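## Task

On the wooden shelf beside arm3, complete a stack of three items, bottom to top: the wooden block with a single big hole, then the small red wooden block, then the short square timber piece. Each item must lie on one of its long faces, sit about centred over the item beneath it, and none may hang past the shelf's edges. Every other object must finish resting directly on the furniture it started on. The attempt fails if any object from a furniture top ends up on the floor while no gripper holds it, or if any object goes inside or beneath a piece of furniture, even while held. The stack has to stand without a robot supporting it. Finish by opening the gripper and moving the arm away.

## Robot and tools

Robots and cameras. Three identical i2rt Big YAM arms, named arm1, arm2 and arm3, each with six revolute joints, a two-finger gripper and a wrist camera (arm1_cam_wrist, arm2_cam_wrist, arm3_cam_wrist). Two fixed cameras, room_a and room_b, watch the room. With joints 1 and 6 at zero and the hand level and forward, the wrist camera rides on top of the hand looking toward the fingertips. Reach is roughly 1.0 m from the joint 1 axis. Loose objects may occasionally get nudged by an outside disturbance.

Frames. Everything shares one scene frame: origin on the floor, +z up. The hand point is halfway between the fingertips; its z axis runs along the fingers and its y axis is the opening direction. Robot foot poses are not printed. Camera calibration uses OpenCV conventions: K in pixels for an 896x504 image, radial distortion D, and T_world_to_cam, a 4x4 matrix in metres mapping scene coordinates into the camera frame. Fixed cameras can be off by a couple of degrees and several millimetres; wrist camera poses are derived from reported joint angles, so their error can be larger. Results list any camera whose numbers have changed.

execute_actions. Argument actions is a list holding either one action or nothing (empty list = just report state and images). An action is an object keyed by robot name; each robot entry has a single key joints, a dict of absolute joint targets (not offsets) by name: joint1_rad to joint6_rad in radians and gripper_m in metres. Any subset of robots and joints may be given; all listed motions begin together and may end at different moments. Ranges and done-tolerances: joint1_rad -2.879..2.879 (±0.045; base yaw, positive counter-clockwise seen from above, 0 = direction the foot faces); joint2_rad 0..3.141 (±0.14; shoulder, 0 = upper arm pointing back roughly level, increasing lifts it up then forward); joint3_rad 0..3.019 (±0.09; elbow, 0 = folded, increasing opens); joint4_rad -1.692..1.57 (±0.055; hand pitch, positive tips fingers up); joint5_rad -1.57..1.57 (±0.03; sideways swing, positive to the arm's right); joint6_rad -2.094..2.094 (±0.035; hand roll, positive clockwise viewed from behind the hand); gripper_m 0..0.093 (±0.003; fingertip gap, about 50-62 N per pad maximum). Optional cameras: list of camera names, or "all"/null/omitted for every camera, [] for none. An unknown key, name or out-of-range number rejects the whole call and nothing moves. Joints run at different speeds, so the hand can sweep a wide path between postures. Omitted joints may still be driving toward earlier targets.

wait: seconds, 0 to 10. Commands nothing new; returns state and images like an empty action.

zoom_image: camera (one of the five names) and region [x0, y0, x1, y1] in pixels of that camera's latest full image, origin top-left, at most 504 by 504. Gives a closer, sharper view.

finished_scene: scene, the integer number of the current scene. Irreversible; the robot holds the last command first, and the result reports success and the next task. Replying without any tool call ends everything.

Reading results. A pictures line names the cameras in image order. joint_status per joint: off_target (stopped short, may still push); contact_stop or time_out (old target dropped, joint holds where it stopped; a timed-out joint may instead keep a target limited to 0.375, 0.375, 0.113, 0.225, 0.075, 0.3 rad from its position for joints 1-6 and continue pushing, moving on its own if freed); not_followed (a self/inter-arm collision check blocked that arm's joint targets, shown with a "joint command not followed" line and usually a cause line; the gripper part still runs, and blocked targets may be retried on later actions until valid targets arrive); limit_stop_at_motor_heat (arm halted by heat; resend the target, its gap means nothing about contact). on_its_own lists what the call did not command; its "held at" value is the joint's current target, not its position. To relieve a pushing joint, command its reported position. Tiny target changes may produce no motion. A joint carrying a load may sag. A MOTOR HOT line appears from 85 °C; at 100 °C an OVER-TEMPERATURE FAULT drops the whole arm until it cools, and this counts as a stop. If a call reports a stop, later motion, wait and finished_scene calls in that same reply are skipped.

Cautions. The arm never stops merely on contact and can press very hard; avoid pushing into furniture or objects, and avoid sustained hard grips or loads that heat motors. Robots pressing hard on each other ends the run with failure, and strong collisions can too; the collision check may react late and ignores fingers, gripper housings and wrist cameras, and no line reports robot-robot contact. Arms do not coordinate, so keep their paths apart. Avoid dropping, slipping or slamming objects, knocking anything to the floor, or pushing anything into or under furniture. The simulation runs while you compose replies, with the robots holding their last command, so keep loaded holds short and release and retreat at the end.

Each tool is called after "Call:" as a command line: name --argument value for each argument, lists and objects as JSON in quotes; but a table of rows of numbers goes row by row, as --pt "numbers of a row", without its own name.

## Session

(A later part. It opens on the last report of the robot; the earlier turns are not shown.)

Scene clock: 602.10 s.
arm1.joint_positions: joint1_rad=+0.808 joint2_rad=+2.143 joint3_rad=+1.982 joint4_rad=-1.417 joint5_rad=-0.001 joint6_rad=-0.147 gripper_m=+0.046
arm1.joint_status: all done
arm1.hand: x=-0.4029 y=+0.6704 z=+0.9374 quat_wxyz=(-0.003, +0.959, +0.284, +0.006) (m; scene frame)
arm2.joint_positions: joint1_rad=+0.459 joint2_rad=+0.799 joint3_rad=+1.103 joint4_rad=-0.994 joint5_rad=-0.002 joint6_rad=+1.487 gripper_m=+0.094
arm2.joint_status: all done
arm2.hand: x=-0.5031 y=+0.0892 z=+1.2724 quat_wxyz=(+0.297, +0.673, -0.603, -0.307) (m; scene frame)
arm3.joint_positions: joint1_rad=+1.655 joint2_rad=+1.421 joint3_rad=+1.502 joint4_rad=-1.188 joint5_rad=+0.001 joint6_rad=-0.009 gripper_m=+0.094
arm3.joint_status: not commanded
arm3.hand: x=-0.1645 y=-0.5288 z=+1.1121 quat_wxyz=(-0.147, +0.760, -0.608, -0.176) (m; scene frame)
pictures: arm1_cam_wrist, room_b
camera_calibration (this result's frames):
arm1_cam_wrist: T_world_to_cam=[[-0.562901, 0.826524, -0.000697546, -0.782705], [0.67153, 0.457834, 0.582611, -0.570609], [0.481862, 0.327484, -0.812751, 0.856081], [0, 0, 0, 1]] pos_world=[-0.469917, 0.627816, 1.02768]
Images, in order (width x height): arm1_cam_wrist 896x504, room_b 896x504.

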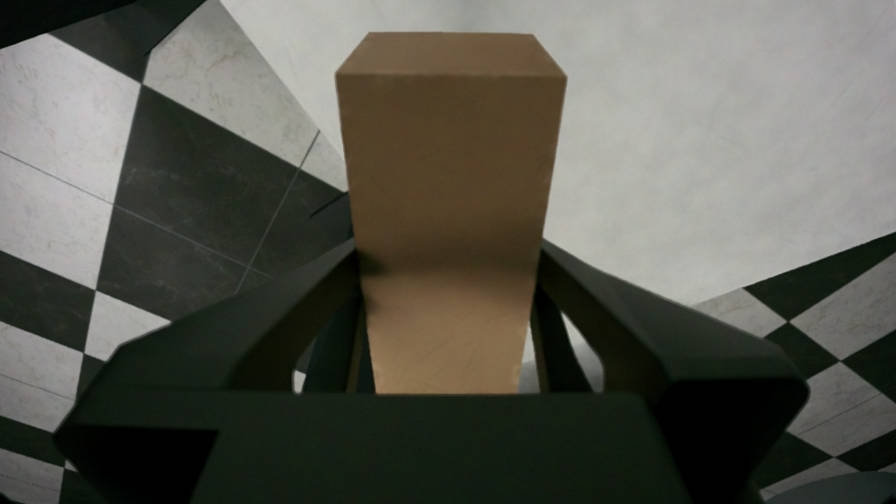

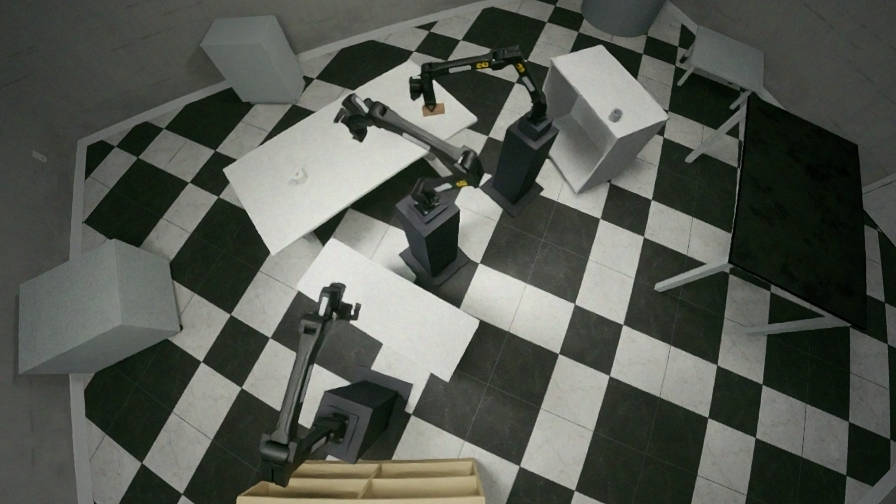

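Call:
execute_actions --actions '[{"arm1": {"joints": {"joint2_rad": 2.37, "joint4_rad": -1.155}}}]' --cameras '["arm1_cam_wrist", "room_a"]'

Scene clock: 627.50 s.
arm1.joint_positions: joint1_rad=+0.808 joint2_rad=+2.392 joint3_rad=+1.991 joint4_rad=-1.173 joint5_rad=-0.001 joint6_rad=-0.147 gripper_m=+0.046
arm1.joint_status: all done
arm1.hand: x=-0.4361 y=+0.6561 z=+0.7763 quat_wxyz=(-0.002, +0.959, +0.284, +0.004) (m; scene frame)
arm2.joint_positions: joint1_rad=+0.459 joint2_rad=+0.799 joint3_rad=+1.103 joint4_rad=-0.994 joint5_rad=-0.002 joint6_rad=+1.487 gripper_m=+0.094
arm2.joint_status: not commanded
arm2.hand: x=-0.5031 y=+0.0892 z=+1.2724 quat_wxyz=(+0.297, +0.673, -0.603, -0.307) (m; scene frame)
arm3.joint_positions: joint1_rad=+1.655 joint2_rad=+1.421 joint3_rad=+1.502 joint4_rad=-1.188 joint5_rad=+0.001 joint6_rad=-0.009 gripper_m=+0.094
arm3.joint_status: not commanded
arm3.hand: x=-0.1645 y=-0.5288 z=+1.1121 quat_wxyz=(-0.147, +0.760, -0.608, -0.176) (m; scene frame)
pictures: arm1_cam_wrist, room_a
camera_calibration (this result's frames):
arm1_cam_wrist: T_world_to_cam=[[-0.56292, 0.826511, 0.000384201, -0.790516], [0.673828, 0.458662, 0.579297, -0.444981], [0.478619, 0.326357, -0.815117, 0.747018], [0, 0, 0, 1]] pos_world=[-0.502694, 0.613672, 0.866986]
Images, in order (width x height): arm1_cam_wrist 896x504, room_a 896x504.

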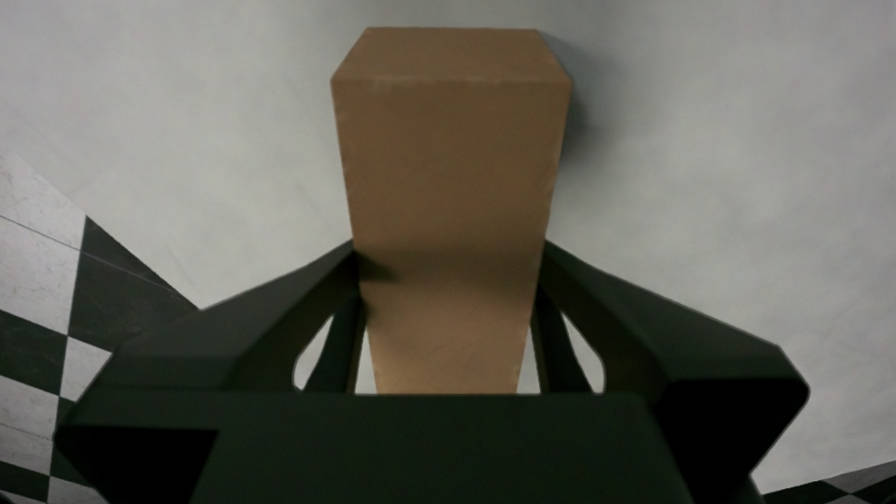

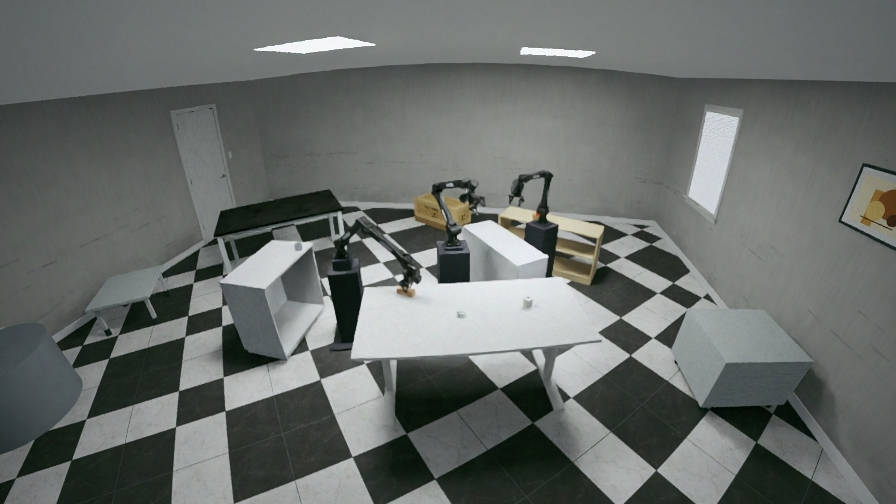

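Call:
execute_actions --actions '[]'

Scene clock: 660.53 s.
arm1.joint_positions: joint1_rad=+0.808 joint2_rad=+2.392 joint3_rad=+1.991 joint4_rad=-1.173 joint5_rad=-0.001 joint6_rad=-0.147 gripper_m=+0.046
arm1.joint_status: all done
arm1.hand: x=-0.4361 y=+0.6561 z=+0.7763 quat_wxyz=(-0.002, +0.959, +0.284, +0.004) (m; scene frame)
arm2.joint_positions: joint1_rad=+0.459 joint2_rad=+0.799 joint3_rad=+1.103 joint4_rad=-0.994 joint5_rad=-0.002 joint6_rad=+1.487 gripper_m=+0.094
arm2.joint_status: not commanded
arm2.hand: x=-0.5031 y=+0.0892 z=+1.2724 quat_wxyz=(+0.297, +0.673, -0.603, -0.307) (m; scene frame)
arm3.joint_positions: joint1_rad=+1.655 joint2_rad=+1.421 joint3_rad=+1.502 joint4_rad=-1.188 joint5_rad=+0.001 joint6_rad=-0.009 gripper_m=+0.094
arm3.joint_status: not commanded
arm3.hand: x=-0.1645 y=-0.5288 z=+1.1121 quat_wxyz=(-0.147, +0.760, -0.608, -0.176) (m; scene frame)
pictures: arm1_cam_wrist, arm2_cam_wrist, arm3_cam_wrist, room_a, room_b
camera_calibration (this result's frames):
arm1_cam_wrist: T_world_to_cam=[[-0.56292, 0.826511, 0.000384201, -0.790516], [0.673828, 0.458662, 0.579297, -0.444981], [0.478619, 0.326357, -0.815117, 0.747018], [0, 0, 0, 1]] pos_world=[-0.502694, 0.613672, 0.866986]
arm2_cam_wrist: T_world_to_cam=[[0.630216, 0.0755882, -0.772732, 1.29507], [0.509298, -0.791459, 0.337947, -0.100231], [-0.586041, -0.60653, -0.537287, 0.568768], [0, 0, 0, 1]] pos_world=[-0.431804, 0.167754, 1.34021]
arm3_cam_wrist: T_world_to_cam=[[0.973221, 0.229849, 0.00319307, 0.276063], [0.225768, -0.958369, 0.17481, -0.66154], [0.0432401, -0.169408, -0.984597, 1.14118], [0, 0, 0, 1]] pos_world=[-0.168661, -0.504126, 1.23837]
Images, in order (width x height): arm1_cam_wrist 896x504, arm2_cam_wrist 896x504, arm3_cam_wrist 896x504, room_a 896x504, room_b 896x504.

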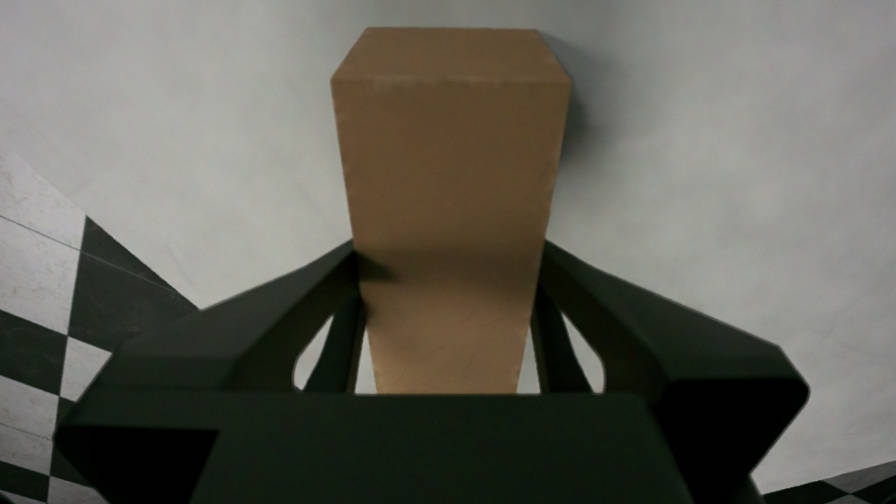

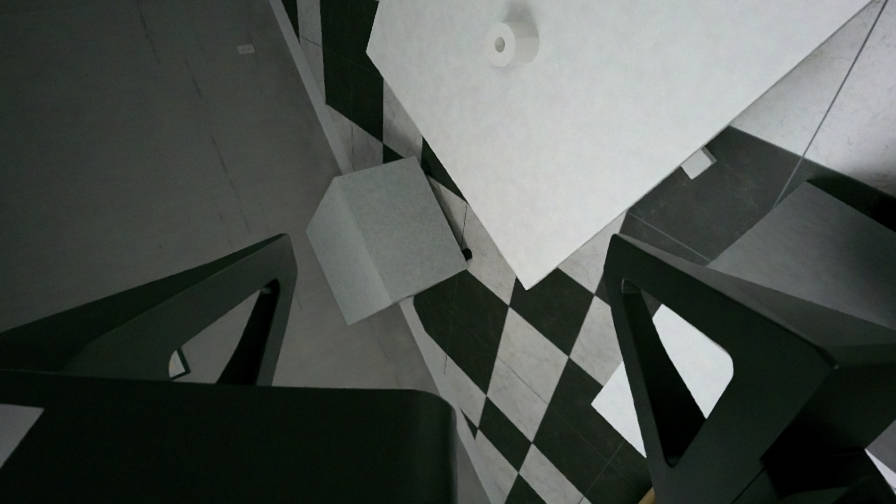

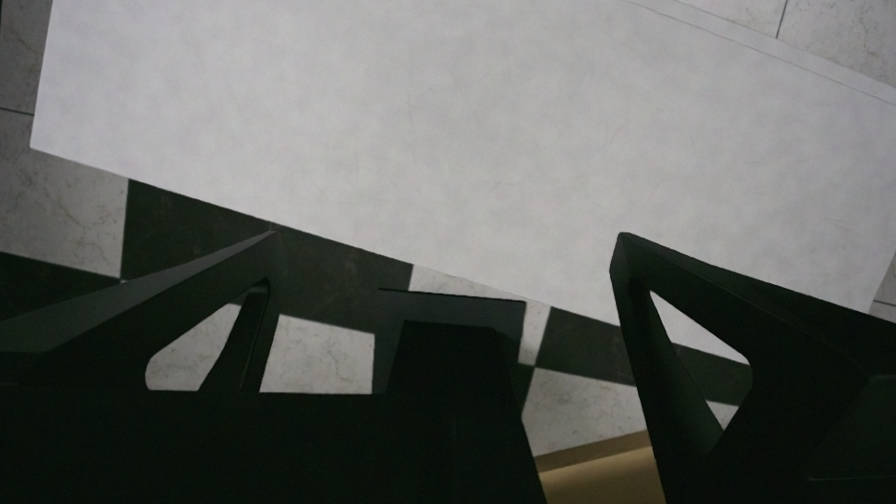

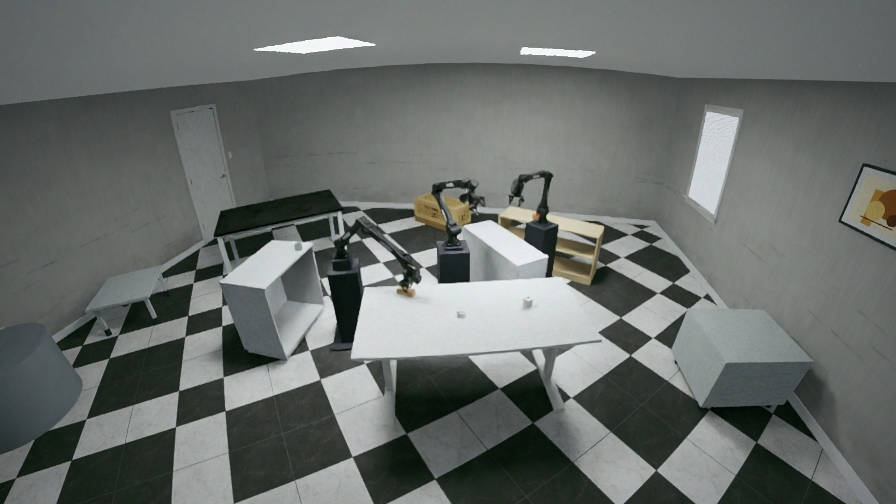

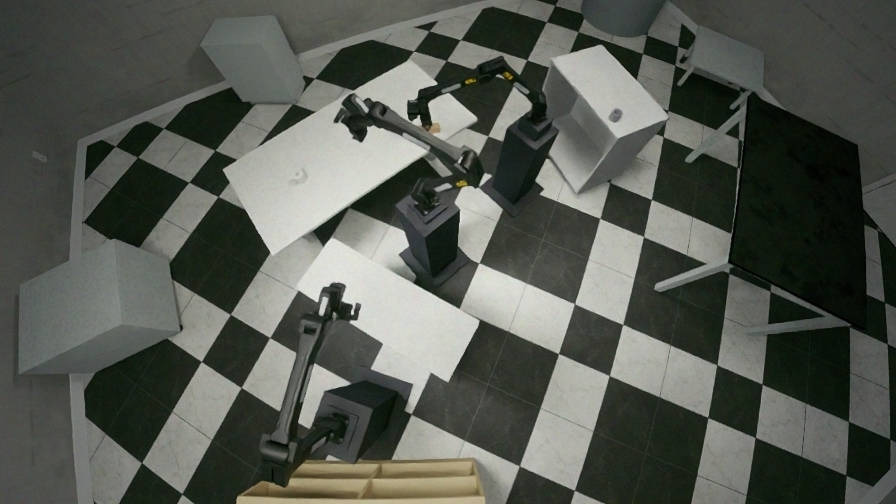

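Call:
execute_actions --actions '[{"arm1": {"joints": {"joint2_rad": 2.408}}}]' --cameras '["arm1_cam_wrist"]'

Scene clock: 665.23 s.
arm1.joint_positions: joint1_rad=+0.808 joint2_rad=+2.392 joint3_rad=+1.991 joint4_rad=-1.173 joint5_rad=-0.001 joint6_rad=-0.147 gripper_m=+0.046
arm1.joint_status: all done
arm1.hand: x=-0.4361 y=+0.6561 z=+0.7763 quat_wxyz=(-0.002, +0.959, +0.284, +0.004) (m; scene frame)
arm2.joint_positions: joint1_rad=+0.459 joint2_rad=+0.799 joint3_rad=+1.103 joint4_rad=-0.994 joint5_rad=-0.002 joint6_rad=+1.487 gripper_m=+0.094
arm2.joint_status: not commanded
arm2.hand: x=-0.5031 y=+0.0892 z=+1.2724 quat_wxyz=(+0.297, +0.673, -0.603, -0.307) (m; scene frame)
arm3.joint_positions: joint1_rad=+1.655 joint2_rad=+1.421 joint3_rad=+1.502 joint4_rad=-1.188 joint5_rad=+0.001 joint6_rad=-0.009 gripper_m=+0.094
arm3.joint_status: not commanded
arm3.hand: x=-0.1645 y=-0.5288 z=+1.1121 quat_wxyz=(-0.147, +0.760, -0.608, -0.176) (m; scene frame)
pictures: arm1_cam_wrist
camera_calibration (this result's frames):
arm1_cam_wrist: T_world_to_cam=[[-0.56292, 0.826511, 0.000384201, -0.790516], [0.673828, 0.458662, 0.579297, -0.444981], [0.478619, 0.326357, -0.815117, 0.747018], [0, 0, 0, 1]] pos_world=[-0.502694, 0.613672, 0.866986]
Images, in order (width x height): arm1_cam_wrist 896x504.

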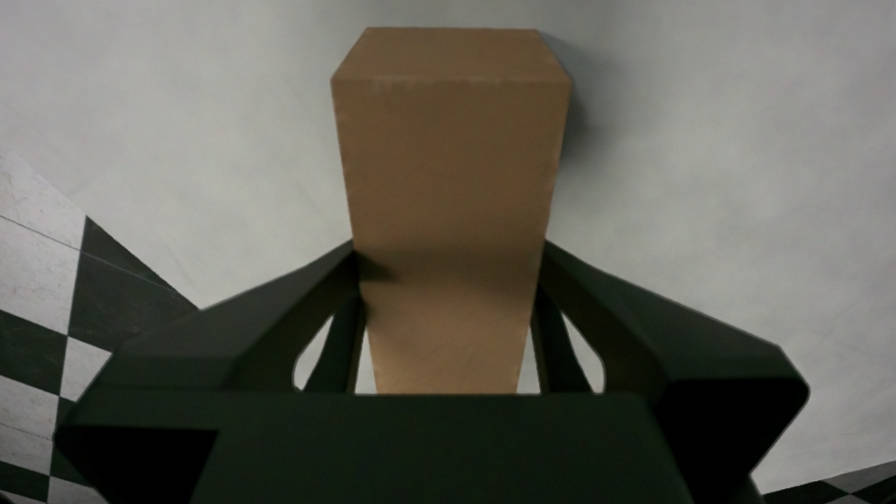

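Call:
execute_actions --actions '[{"arm1": {"joints": {"joint2_rad": 2.422}}}]' --cameras '["arm1_cam_wrist"]'

Scene clock: 675.40 s.
arm1.joint_positions: joint1_rad=+0.808 joint2_rad=+2.392 joint3_rad=+1.991 joint4_rad=-1.173 joint5_rad=-0.001 joint6_rad=-0.147 gripper_m=+0.046
arm1.joint_status: all done
arm1.hand: x=-0.4361 y=+0.6561 z=+0.7763 quat_wxyz=(-0.002, +0.959, +0.284, +0.004) (m; scene frame)
arm2.joint_positions: joint1_rad=+0.459 joint2_rad=+0.799 joint3_rad=+1.103 joint4_rad=-0.994 joint5_rad=-0.002 joint6_rad=+1.487 gripper_m=+0.094
arm2.joint_status: not commanded
arm2.hand: x=-0.5031 y=+0.0892 z=+1.2724 quat_wxyz=(+0.297, +0.673, -0.603, -0.307) (m; scene frame)
arm3.joint_positions: joint1_rad=+1.655 joint2_rad=+1.421 joint3_rad=+1.502 joint4_rad=-1.188 joint5_rad=+0.001 joint6_rad=-0.009 gripper_m=+0.094
arm3.joint_status: not commanded
arm3.hand: x=-0.1645 y=-0.5288 z=+1.1121 quat_wxyz=(-0.147, +0.760, -0.608, -0.176) (m; scene frame)
pictures: arm1_cam_wrist
camera_calibration (this result's frames):
arm1_cam_wrist: T_world_to_cam=[[-0.56292, 0.826511, 0.000384201, -0.790516], [0.673828, 0.458662, 0.579297, -0.444981], [0.478619, 0.326357, -0.815117, 0.747018], [0, 0, 0, 1]] pos_world=[-0.502694, 0.613672, 0.866986]
Images, in order (width x height): arm1_cam_wrist 896x504.

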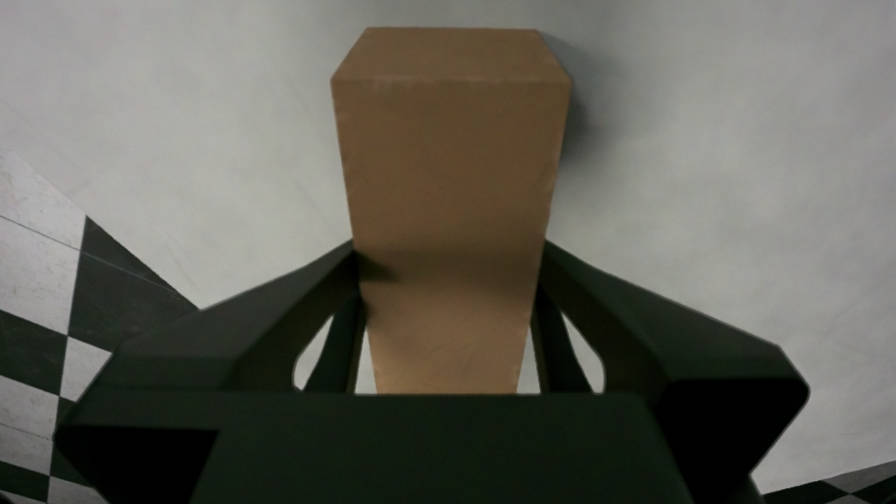

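Call:
execute_actions --actions '[{"arm1": {"joints": {"joint2_rad": 2.395, "gripper_m": 0.093}}}]' --cameras '["arm1_cam_wrist", "room_b"]'

Scene clock: 684.13 s.
arm1.joint_positions: joint1_rad=+0.808 joint2_rad=+2.392 joint3_rad=+1.991 joint4_rad=-1.173 joint5_rad=-0.001 joint6_rad=-0.147 gripper_m=+0.093
arm1.joint_status: all done
arm1.hand: x=-0.4361 y=+0.6561 z=+0.7763 quat_wxyz=(-0.002, +0.959, +0.284, +0.004) (m; scene frame)
arm2.joint_positions: joint1_rad=+0.459 joint2_rad=+0.799 joint3_rad=+1.103 joint4_rad=-0.994 joint5_rad=-0.002 joint6_rad=+1.487 gripper_m=+0.094
arm2.joint_status: not commanded
arm2.hand: x=-0.5031 y=+0.0892 z=+1.2724 quat_wxyz=(+0.297, +0.673, -0.603, -0.307) (m; scene frame)
arm3.joint_positions: joint1_rad=+1.655 joint2_rad=+1.421 joint3_rad=+1.502 joint4_rad=-1.188 joint5_rad=+0.001 joint6_rad=-0.009 gripper_m=+0.094
arm3.joint_status: not commanded
arm3.hand: x=-0.1645 y=-0.5288 z=+1.1121 quat_wxyz=(-0.147, +0.760, -0.608, -0.176) (m; scene frame)
pictures: arm1_cam_wrist, room_b
camera_calibration (this result's frames):
arm1_cam_wrist: T_world_to_cam=[[-0.56292, 0.826511, 0.000384201, -0.790516], [0.673828, 0.458662, 0.579297, -0.444981], [0.478619, 0.326357, -0.815117, 0.747018], [0, 0, 0, 1]] pos_world=[-0.502694, 0.613672, 0.866986]
Images, in order (width x height): arm1_cam_wrist 896x504, room_b 896x504.

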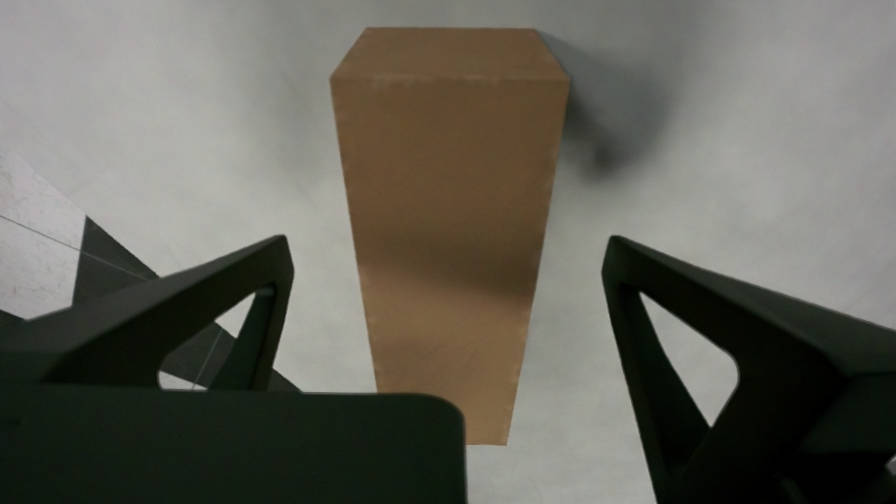

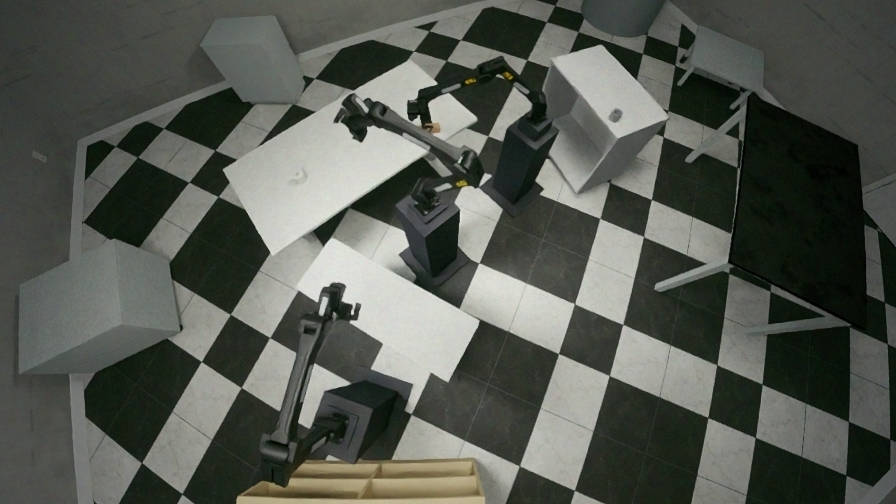

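Call:
execute_actions --actions '[{"arm1": {"joints": {"joint2_rad": 1.93}}, "arm2": {"joints": {"joint1_rad": -0.05, "joint2_rad": 1.78, "joint3_rad": 1.80, "joint4_rad": -1.27, "joint6_rad": 1.45}}}]' --cameras '["room_b"]'

Scene clock: 739.27 s.
arm1.joint_positions: joint1_rad=+0.808 joint2_rad=+1.927 joint3_rad=+2.021 joint4_rad=-1.170 joint5_rad=-0.001 joint6_rad=-0.147 gripper_m=+0.093
arm1.joint_status: all done
arm1.hand: x=-0.4538 y=+0.6463 z=+1.1131 quat_wxyz=(+0.032, +0.930, +0.276, -0.240) (m; scene frame)
arm2.joint_positions: joint1_rad=-0.055 joint2_rad=+1.794 joint3_rad=+1.745 joint4_rad=-1.263 joint5_rad=+0.000 joint6_rad=+1.462 gripper_m=+0.094
arm2.joint_status: all done
arm2.hand: x=-0.6886 y=+0.3857 z=+1.0920 quat_wxyz=(+0.064, +0.557, -0.820, -0.111) (m; scene frame)
arm3.joint_positions: joint1_rad=+1.655 joint2_rad=+1.421 joint3_rad=+1.502 joint4_rad=-1.188 joint5_rad=+0.001 joint6_rad=-0.009 gripper_m=+0.094
arm3.joint_status: not commanded
arm3.hand: x=-0.1645 y=-0.5288 z=+1.1121 quat_wxyz=(-0.147, +0.760, -0.608, -0.176) (m; scene frame)
pictures: room_b
Images, in order (width x height): room_b 896x504.

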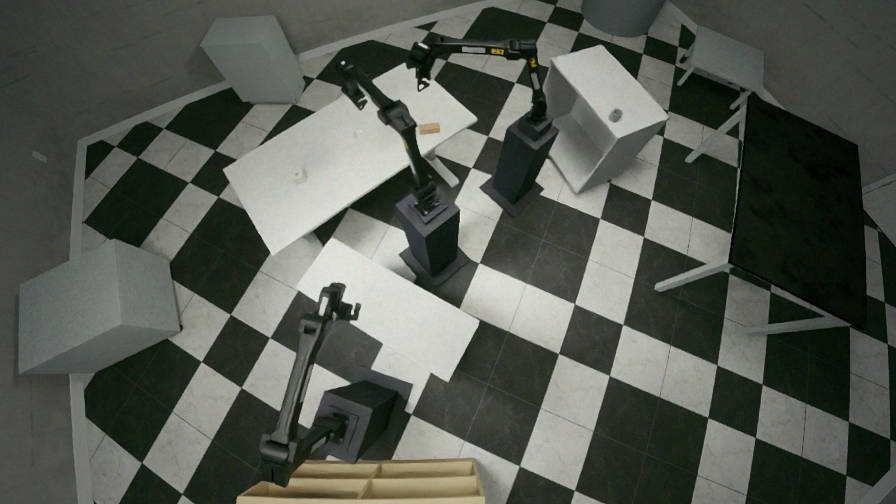

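Call:
execute_actions --actions '[{"arm1": {"joints": {"joint1_rad": -0.6, "joint2_rad": 1.4, "joint3_rad": 1.45}}, "arm2": {"joints": {"joint1_rad": -0.3}}}]' --cameras '["room_b"]'

Scene clock: 758.83 s.
arm1.joint_positions: joint1_rad=-0.607 joint2_rad=+1.394 joint3_rad=+1.451 joint4_rad=-1.165 joint5_rad=+0.000 joint6_rad=-0.147 gripper_m=+0.093
arm1.joint_status: all done
arm1.hand: x=-0.0865 y=+1.3712 z=+1.1543 quat_wxyz=(-0.126, +0.889, -0.396, -0.193) (m; scene frame)
arm2.joint_positions: joint1_rad=-0.300 joint2_rad=+1.794 joint3_rad=+1.745 joint4_rad=-1.263 joint5_rad=+0.001 joint6_rad=+1.462 gripper_m=+0.094
arm2.joint_status: all done
arm2.hand: x=-0.6026 y=+0.5094 z=+1.0907 quat_wxyz=(+0.049, +0.453, -0.882, -0.118) (m; scene frame)
arm3.joint_positions: joint1_rad=+1.655 joint2_rad=+1.421 joint3_rad=+1.502 joint4_rad=-1.188 joint5_rad=+0.001 joint6_rad=-0.009 gripper_m=+0.094
arm3.joint_status: not commanded
arm3.hand: x=-0.1645 y=-0.5288 z=+1.1121 quat_wxyz=(-0.147, +0.760, -0.608, -0.176) (m; scene frame)
pictures: room_b
Images, in order (width x height): room_b 896x504.

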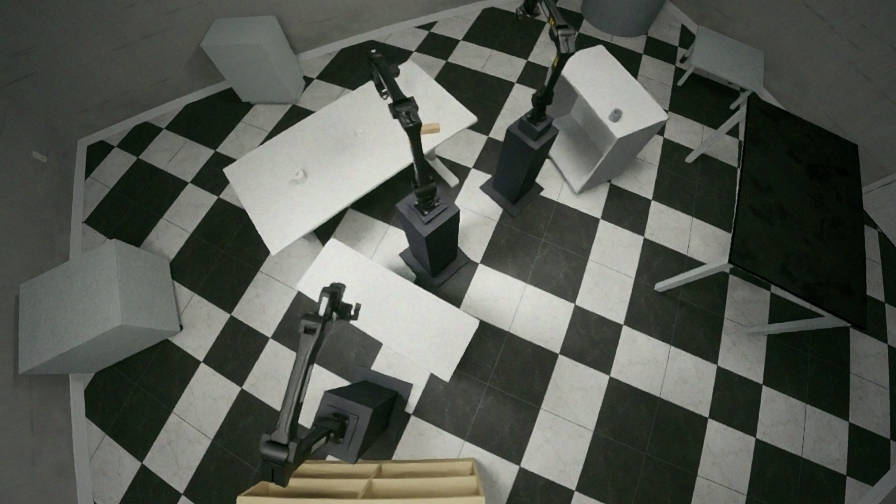

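Call:
execute_actions --actions '[{"arm2": {"joints": {"joint1_rad": -0.668, "joint2_rad": 2.085, "joint3_rad": 1.735, "joint4_rad": -1.175}}}]' --cameras '["arm2_cam_wrist"]'

Scene clock: 775.37 s.
arm1.joint_positions: joint1_rad=-0.607 joint2_rad=+1.394 joint3_rad=+1.451 joint4_rad=-1.165 joint5_rad=+0.000 joint6_rad=-0.147 gripper_m=+0.093
arm1.joint_status: not commanded
arm1.hand: x=-0.0865 y=+1.3712 z=+1.1543 quat_wxyz=(-0.126, +0.889, -0.396, -0.193) (m; scene frame)
arm2.joint_positions: joint1_rad=-0.661 joint2_rad=+2.094 joint3_rad=+1.717 joint4_rad=-1.179 joint5_rad=+0.001 joint6_rad=+1.462 gripper_m=+0.094
arm2.joint_status: all done
arm2.hand: x=-0.4337 y=+0.6541 z=+0.8984 quat_wxyz=(+0.003, +0.290, -0.957, -0.004) (m; scene frame)
arm3.joint_positions: joint1_rad=+1.655 joint2_rad=+1.421 joint3_rad=+1.502 joint4_rad=-1.188 joint5_rad=+0.001 joint6_rad=-0.009 gripper_m=+0.094
arm3.joint_status: not commanded
arm3.hand: x=-0.1645 y=-0.5288 z=+1.1121 quat_wxyz=(-0.147, +0.760, -0.608, -0.176) (m; scene frame)
pictures: arm2_cam_wrist
camera_calibration (this result's frames):
arm2_cam_wrist: T_world_to_cam=[[0.538754, -0.842403, -0.0101241, 0.795318], [-0.678237, -0.440828, 0.587933, -0.530965], [-0.49974, -0.309885, -0.808846, 0.838496], [0, 0, 0, 1]] pos_world=[-0.369571, 0.695751, 0.998438]
Images, in order (width x height): arm2_cam_wrist 896x504.

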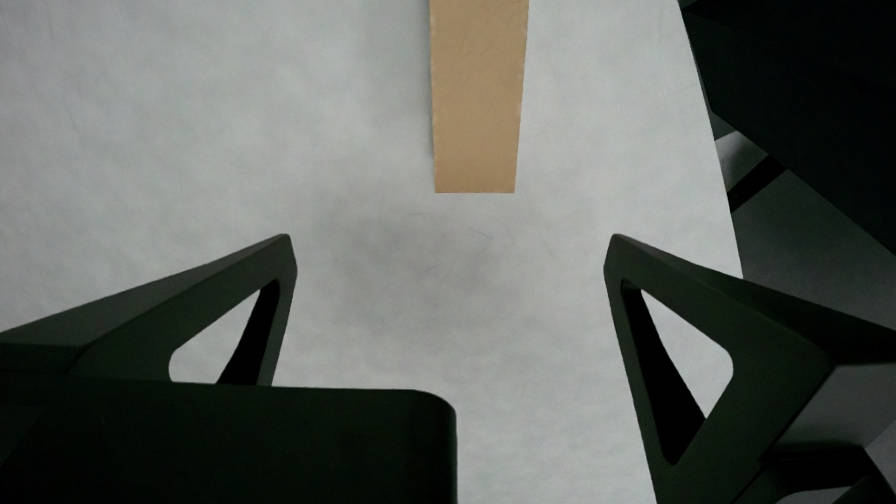

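Call:
execute_actions --actions '[{"arm2": {"joints": {"joint1_rad": -0.703, "joint2_rad": 2.142, "joint3_rad": 1.635, "joint4_rad": -1.03, "joint6_rad": 1.41}}}]' --cameras '["arm2_cam_wrist"]'

Scene clock: 830.47 s.
arm1.joint_positions: joint1_rad=-0.607 joint2_rad=+1.394 joint3_rad=+1.451 joint4_rad=-1.165 joint5_rad=+0.000 joint6_rad=-0.147 gripper_m=+0.093
arm1.joint_status: not commanded
arm1.hand: x=-0.0865 y=+1.3712 z=+1.1543 quat_wxyz=(-0.126, +0.889, -0.396, -0.193) (m; scene frame)
arm2.joint_positions: joint1_rad=-0.703 joint2_rad=+2.148 joint3_rad=+1.634 joint4_rad=-1.040 joint5_rad=+0.001 joint6_rad=+1.423 gripper_m=+0.094
arm2.joint_status: all done
arm2.hand: x=-0.4072 y=+0.6595 z=+0.8372 quat_wxyz=(+0.003, +0.288, -0.957, -0.005) (m; scene frame)
arm3.joint_positions: joint1_rad=+1.655 joint2_rad=+1.421 joint3_rad=+1.502 joint4_rad=-1.188 joint5_rad=+0.001 joint6_rad=-0.009 gripper_m=+0.094
arm3.joint_status: not commanded
arm3.hand: x=-0.1645 y=-0.5288 z=+1.1121 quat_wxyz=(-0.147, +0.760, -0.608, -0.176) (m; scene frame)
pictures: arm2_cam_wrist
camera_calibration (this result's frames):
arm2_cam_wrist: T_world_to_cam=[[0.535523, -0.844437, -0.0118875, 0.786432], [-0.679772, -0.439363, 0.587256, -0.475737], [-0.501124, -0.306408, -0.809314, 0.801456], [0, 0, 0, 1]] pos_world=[-0.342917, 0.700644, 0.937358]
Images, in order (width x height): arm2_cam_wrist 896x504.

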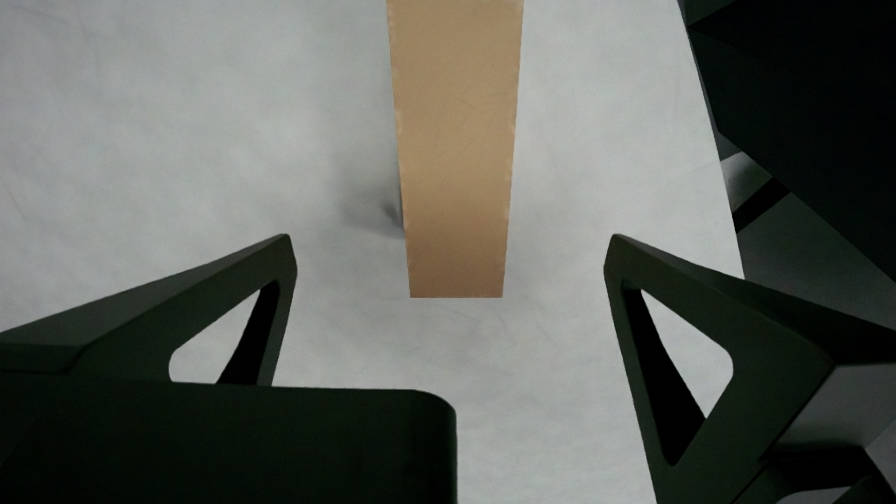

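Call:
execute_actions --actions '[{"arm2": {"joints": {"joint2_rad": 2.247, "joint3_rad": 1.605, "joint4_rad": -0.908}}}]' --cameras '["arm2_cam_wrist"]'

Scene clock: 852.90 s.
arm1.joint_positions: joint1_rad=-0.607 joint2_rad=+1.394 joint3_rad=+1.451 joint4_rad=-1.165 joint5_rad=+0.000 joint6_rad=-0.147 gripper_m=+0.093
arm1.joint_status: not commanded
arm1.hand: x=-0.0865 y=+1.3712 z=+1.1543 quat_wxyz=(-0.126, +0.889, -0.396, -0.193) (m; scene frame)
arm2.joint_positions: joint1_rad=-0.703 joint2_rad=+2.259 joint3_rad=+1.601 joint4_rad=-0.918 joint5_rad=+0.001 joint6_rad=+1.423 gripper_m=+0.094
arm2.joint_status: all done
arm2.hand: x=-0.4047 y=+0.6531 z=+0.7609 quat_wxyz=(+0.002, +0.289, -0.957, +0.006) (m; scene frame)
arm3.joint_positions: joint1_rad=+1.655 joint2_rad=+1.421 joint3_rad=+1.502 joint4_rad=-1.188 joint5_rad=+0.001 joint6_rad=-0.009 gripper_m=+0.094
arm3.joint_status: not commanded
arm3.hand: x=-0.1645 y=-0.5288 z=+1.1121 quat_wxyz=(-0.147, +0.760, -0.608, -0.176) (m; scene frame)
pictures: arm2_cam_wrist
camera_calibration (this result's frames):
arm2_cam_wrist: T_world_to_cam=[[0.53629, -0.843983, 0.00929597, 0.762713], [-0.684711, -0.428591, 0.589474, -0.442773], [-0.493522, -0.322494, -0.807734, 0.751362], [0, 0, 0, 1]] pos_world=[-0.341393, 0.696258, 0.860813]
Images, in order (width x height): arm2_cam_wrist 896x504.

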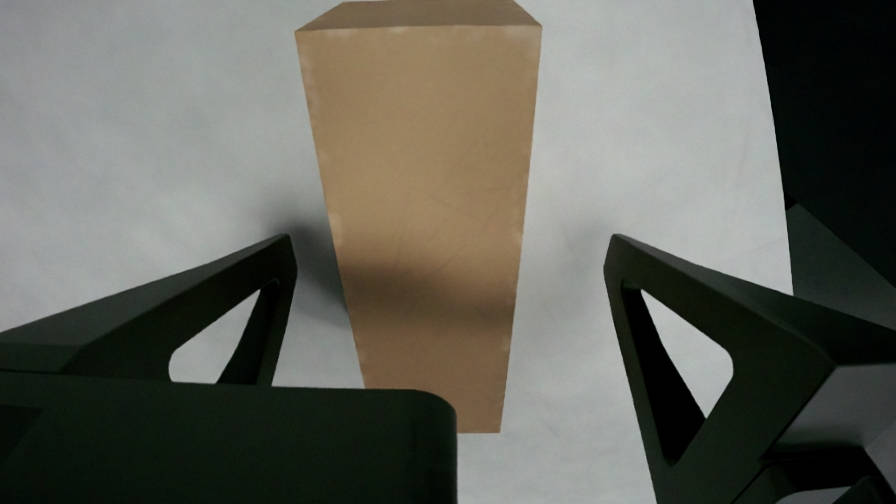

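Call:
execute_actions --actions '[{"arm2": {"joints": {"gripper_m": 0.036}}}]' --cameras '["arm2_cam_wrist"]'

Scene clock: 856.87 s.
arm1.joint_positions: joint1_rad=-0.607 joint2_rad=+1.394 joint3_rad=+1.451 joint4_rad=-1.165 joint5_rad=+0.000 joint6_rad=-0.147 gripper_m=+0.093
arm1.joint_status: not commanded
arm1.hand: x=-0.0865 y=+1.3712 z=+1.1543 quat_wxyz=(-0.126, +0.889, -0.396, -0.193) (m; scene frame)
arm2.joint_positions: joint1_rad=-0.703 joint2_rad=+2.259 joint3_rad=+1.601 joint4_rad=-0.916 joint5_rad=+0.001 joint6_rad=+1.422 gripper_m=+0.045
arm2.joint_status: gripper_m off_target (ended at +0.045, target +0.036)
arm2.hand: x=-0.4050 y=+0.6536 z=+0.7609 quat_wxyz=(+0.002, +0.289, -0.957, +0.005) (m; scene frame)
arm3.joint_positions: joint1_rad=+1.655 joint2_rad=+1.421 joint3_rad=+1.502 joint4_rad=-1.188 joint5_rad=+0.001 joint6_rad=-0.009 gripper_m=+0.094
arm3.joint_status: not commanded
arm3.hand: x=-0.1645 y=-0.5288 z=+1.1121 quat_wxyz=(-0.147, +0.760, -0.608, -0.176) (m; scene frame)
pictures: arm2_cam_wrist
camera_calibration (this result's frames):
arm2_cam_wrist: T_world_to_cam=[[0.536608, -0.843803, 0.00702368, 0.765011], [-0.683979, -0.430065, 0.589251, -0.441285], [-0.494191, -0.321001, -0.807919, 0.750298], [0, 0, 0, 1]] pos_world=[-0.34155, 0.696583, 0.860834]
Images, in order (width x height): arm2_cam_wrist 896x504.

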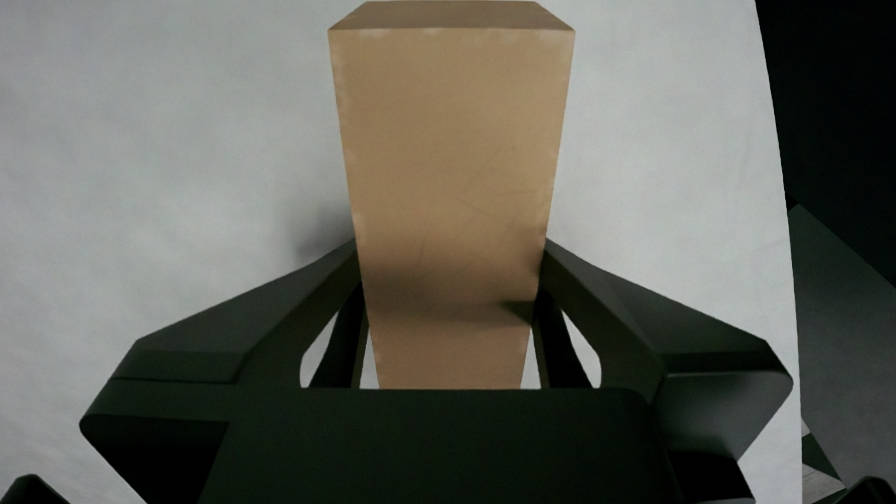

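Call:
execute_actions --actions '[{"arm2": {"joints": {"joint2_rad": 1.78, "joint3_rad": 1.66, "joint4_rad": -1.36}}}]' --cameras '["arm2_cam_wrist", "arm3_cam_wrist"]'

Call:
zoom_image --camera "arm3_cam_wrist" --region '[0, 100, 120, 200]'

Scene clock: 898.87 s.
arm1.joint_positions: joint1_rad=-0.607 joint2_rad=+1.394 joint3_rad=+1.451 joint4_rad=-1.165 joint5_rad=+0.000 joint6_rad=-0.147 gripper_m=+0.093
arm1.joint_status: not commanded
arm1.hand: x=-0.0865 y=+1.3712 z=+1.1543 quat_wxyz=(-0.126, +0.889, -0.396, -0.193) (m; scene frame)
arm2.joint_positions: joint1_rad=-0.703 joint2_rad=+1.796 joint3_rad=+1.639 joint4_rad=-1.353 joint5_rad=+0.001 joint6_rad=+1.422 gripper_m=+0.045
arm2.joint_status: all done
arm2.hand: x=-0.3824 y=+0.6095 z=+1.0404 quat_wxyz=(+0.006, +0.289, -0.957, -0.027) (m; scene frame)
arm3.joint_positions: joint1_rad=+1.655 joint2_rad=+1.421 joint3_rad=+1.502 joint4_rad=-1.188 joint5_rad=+0.001 joint6_rad=-0.009 gripper_m=+0.094
arm3.joint_status: not commanded
arm3.hand: x=-0.1645 y=-0.5288 z=+1.1121 quat_wxyz=(-0.147, +0.760, -0.608, -0.176) (m; scene frame)
pictures: arm2_cam_wrist, arm3_cam_wrist
camera_calibration (this result's frames):
arm2_cam_wrist: T_world_to_cam=[[0.535592, -0.842559, -0.0568819, 0.779073], [-0.668151, -0.463991, 0.581623, -0.574878], [-0.516445, -0.273507, -0.811467, 0.939346], [0, 0, 0, 1]] pos_world=[-0.31625, 0.646594, 1.14093]
arm3_cam_wrist: T_world_to_cam=[[0.973221, 0.229849, 0.00319307, 0.276063], [0.225768, -0.958369, 0.17481, -0.66154], [0.0432401, -0.169408, -0.984597, 1.14118], [0, 0, 0, 1]] pos_world=[-0.168661, -0.504126, 1.23837]
Images, in order (width x height): arm2_cam_wrist 896x504, arm3_cam_wrist 896x504.

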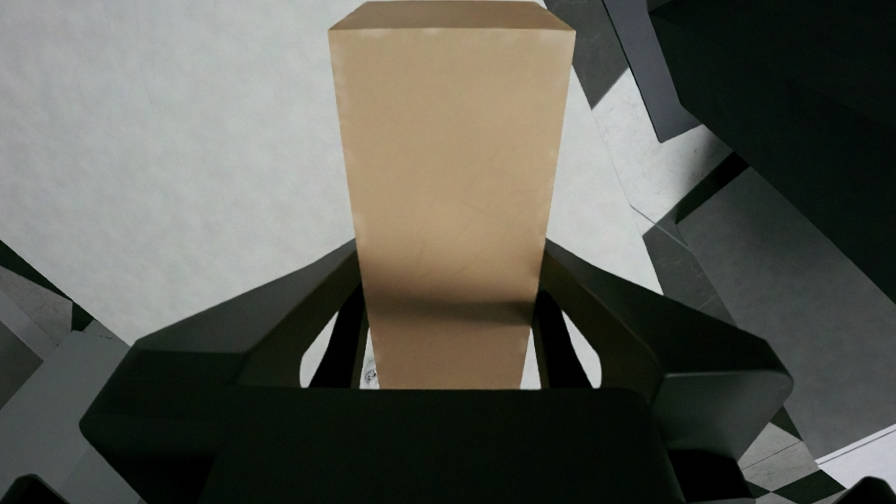

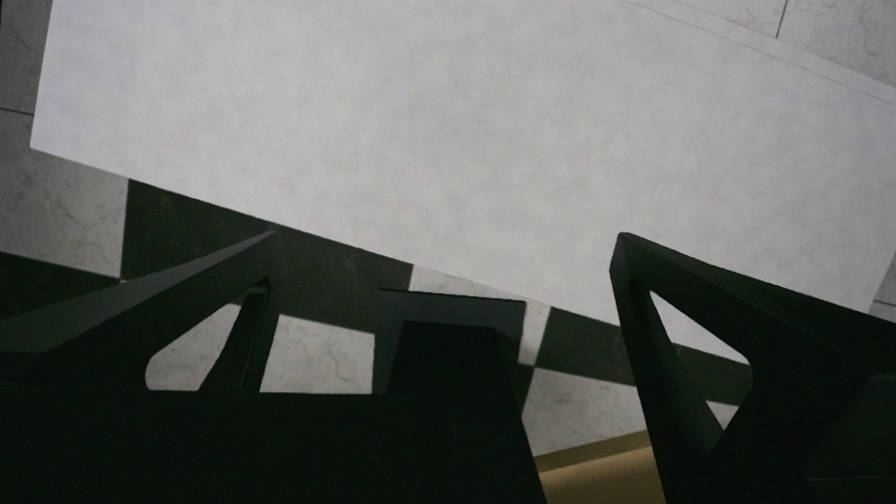

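Region (0, 100, 120, 200) of arm3_cam_wrist's 896x504 image, scaled by 4.200, with more detail than that image has.

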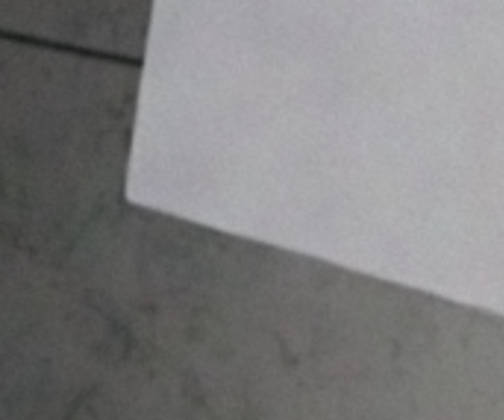

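Call:
zoom_image --camera "arm3_cam_wrist" --region '[380, 220, 640, 360]'

Call:
zoom_image --camera "arm3_cam_wrist" --region '[600, 0, 896, 160]'

Region (380, 220, 640, 360) of arm3_cam_wrist's 896x504 image, scaled by 1.938, with more detail than that image has; it fills the top 271 rows of this view, and the rest is white.

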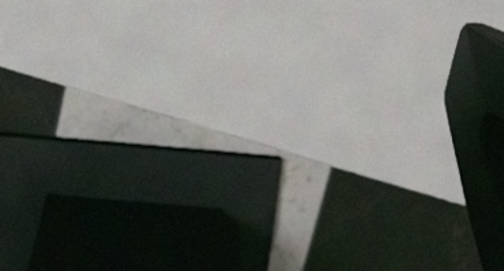

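Region (600, 0, 896, 160) of arm3_cam_wrist's 896x504 image, scaled by 1.703, with more detail than that image has; it fills the top 272 rows of this view, and the rest is white.

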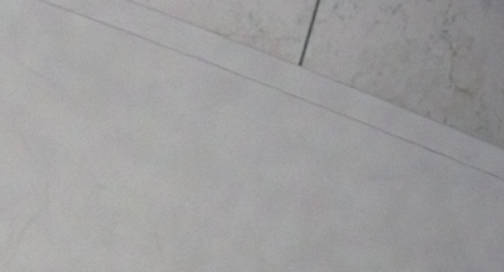

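Call:
execute_actions --actions '[{"arm2": {"joints": {"joint1_rad": 1.15}}, "arm3": {"joints": {"joint1_rad": 1.0, "joint2_rad": 1.0, "joint3_rad": 1.08, "joint4_rad": -1.3}}}]' --cameras '["arm3_cam_wrist", "room_b"]'

Scene clock: 941.20 s.
arm1.joint_positions: joint1_rad=-0.607 joint2_rad=+1.394 joint3_rad=+1.451 joint4_rad=-1.165 joint5_rad=+0.000 joint6_rad=-0.147 gripper_m=+0.093
arm1.joint_status: not commanded
arm1.hand: x=-0.0865 y=+1.3712 z=+1.1543 quat_wxyz=(-0.126, +0.889, -0.396, -0.193) (m; scene frame)
arm2.joint_positions: joint1_rad=+1.160 joint2_rad=+1.796 joint3_rad=+1.639 joint4_rad=-1.353 joint5_rad=-0.002 joint6_rad=+1.421 gripper_m=+0.045
arm2.joint_status: all done
arm2.hand: x=-0.5647 y=-0.2789 z=+1.0487 quat_wxyz=(+0.032, +0.940, -0.339, -0.014) (m; scene frame)
arm3.joint_positions: joint1_rad=+1.006 joint2_rad=+0.998 joint3_rad=+1.073 joint4_rad=-1.291 joint5_rad=+0.001 joint6_rad=-0.009 gripper_m=+0.094
arm3.joint_status: all done
arm3.hand: x=+0.0893 y=-0.7330 z=+1.0709 quat_wxyz=(-0.151, +0.532, -0.828, -0.092) (m; scene frame)
pictures: arm3_cam_wrist, room_b
camera_calibration (this result's frames):
arm3_cam_wrist: T_world_to_cam=[[0.914201, -0.405259, 0.00153665, -0.382373], [-0.389625, -0.877878, 0.278427, -0.904418], [-0.111486, -0.255137, -0.960456, 0.980156], [0, 0, 0, 1]] pos_world=[0.106455, -0.698855, 1.1938]
Images, in order (width x height): arm3_cam_wrist 896x504, room_b 896x504.

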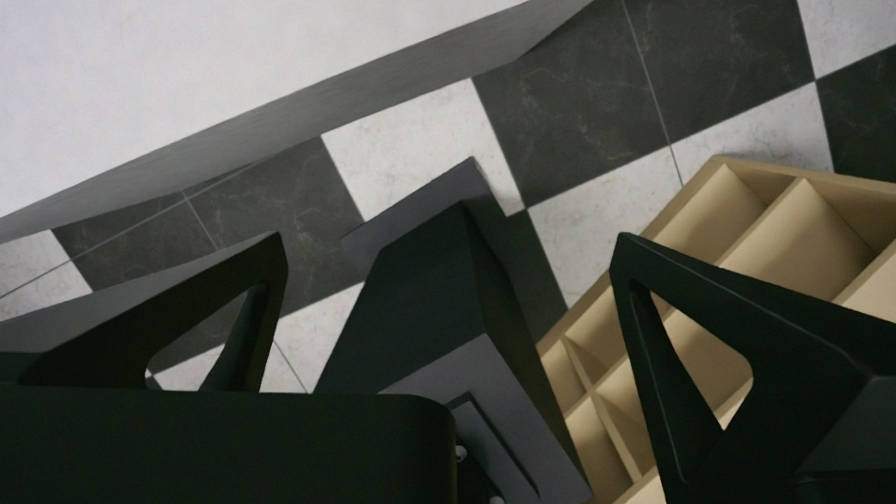

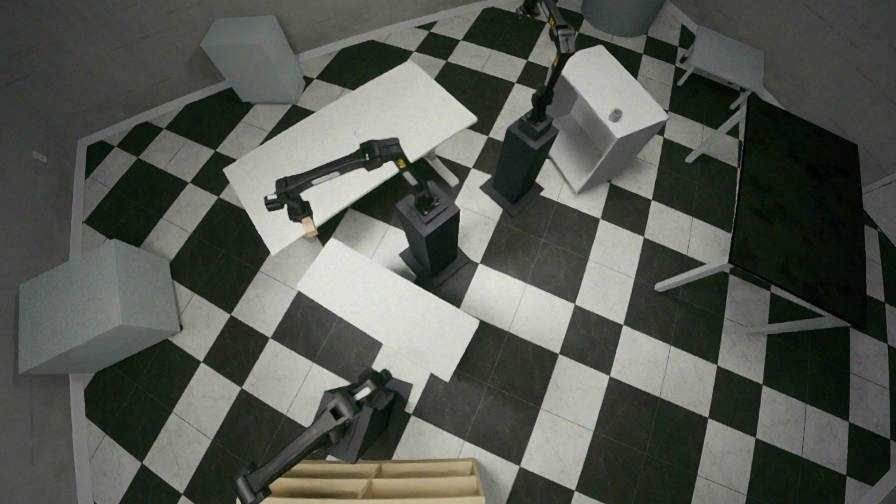

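Call:
zoom_image --camera "arm3_cam_wrist" --region '[380, 0, 620, 130]'

Call:
zoom_image --camera "arm3_cam_wrist" --region '[100, 100, 340, 230]'

Region (380, 0, 620, 130) of arm3_cam_wrist's 896x504 image, scaled by 2.100, with more detail than that image has; it fills the top 273 rows of this view, and the rest is white.

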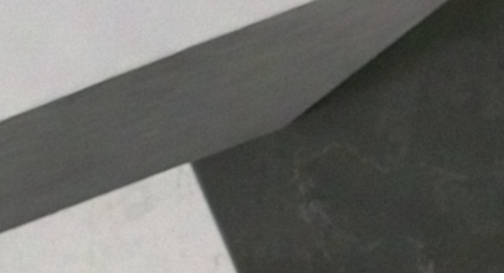

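Region (100, 100, 340, 230) of arm3_cam_wrist's 896x504 image, scaled by 2.100, with more detail than that image has; it fills the top 273 rows of this view, and the rest is white.

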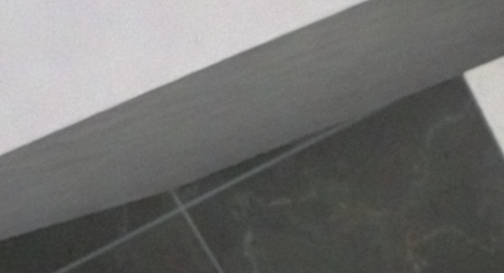

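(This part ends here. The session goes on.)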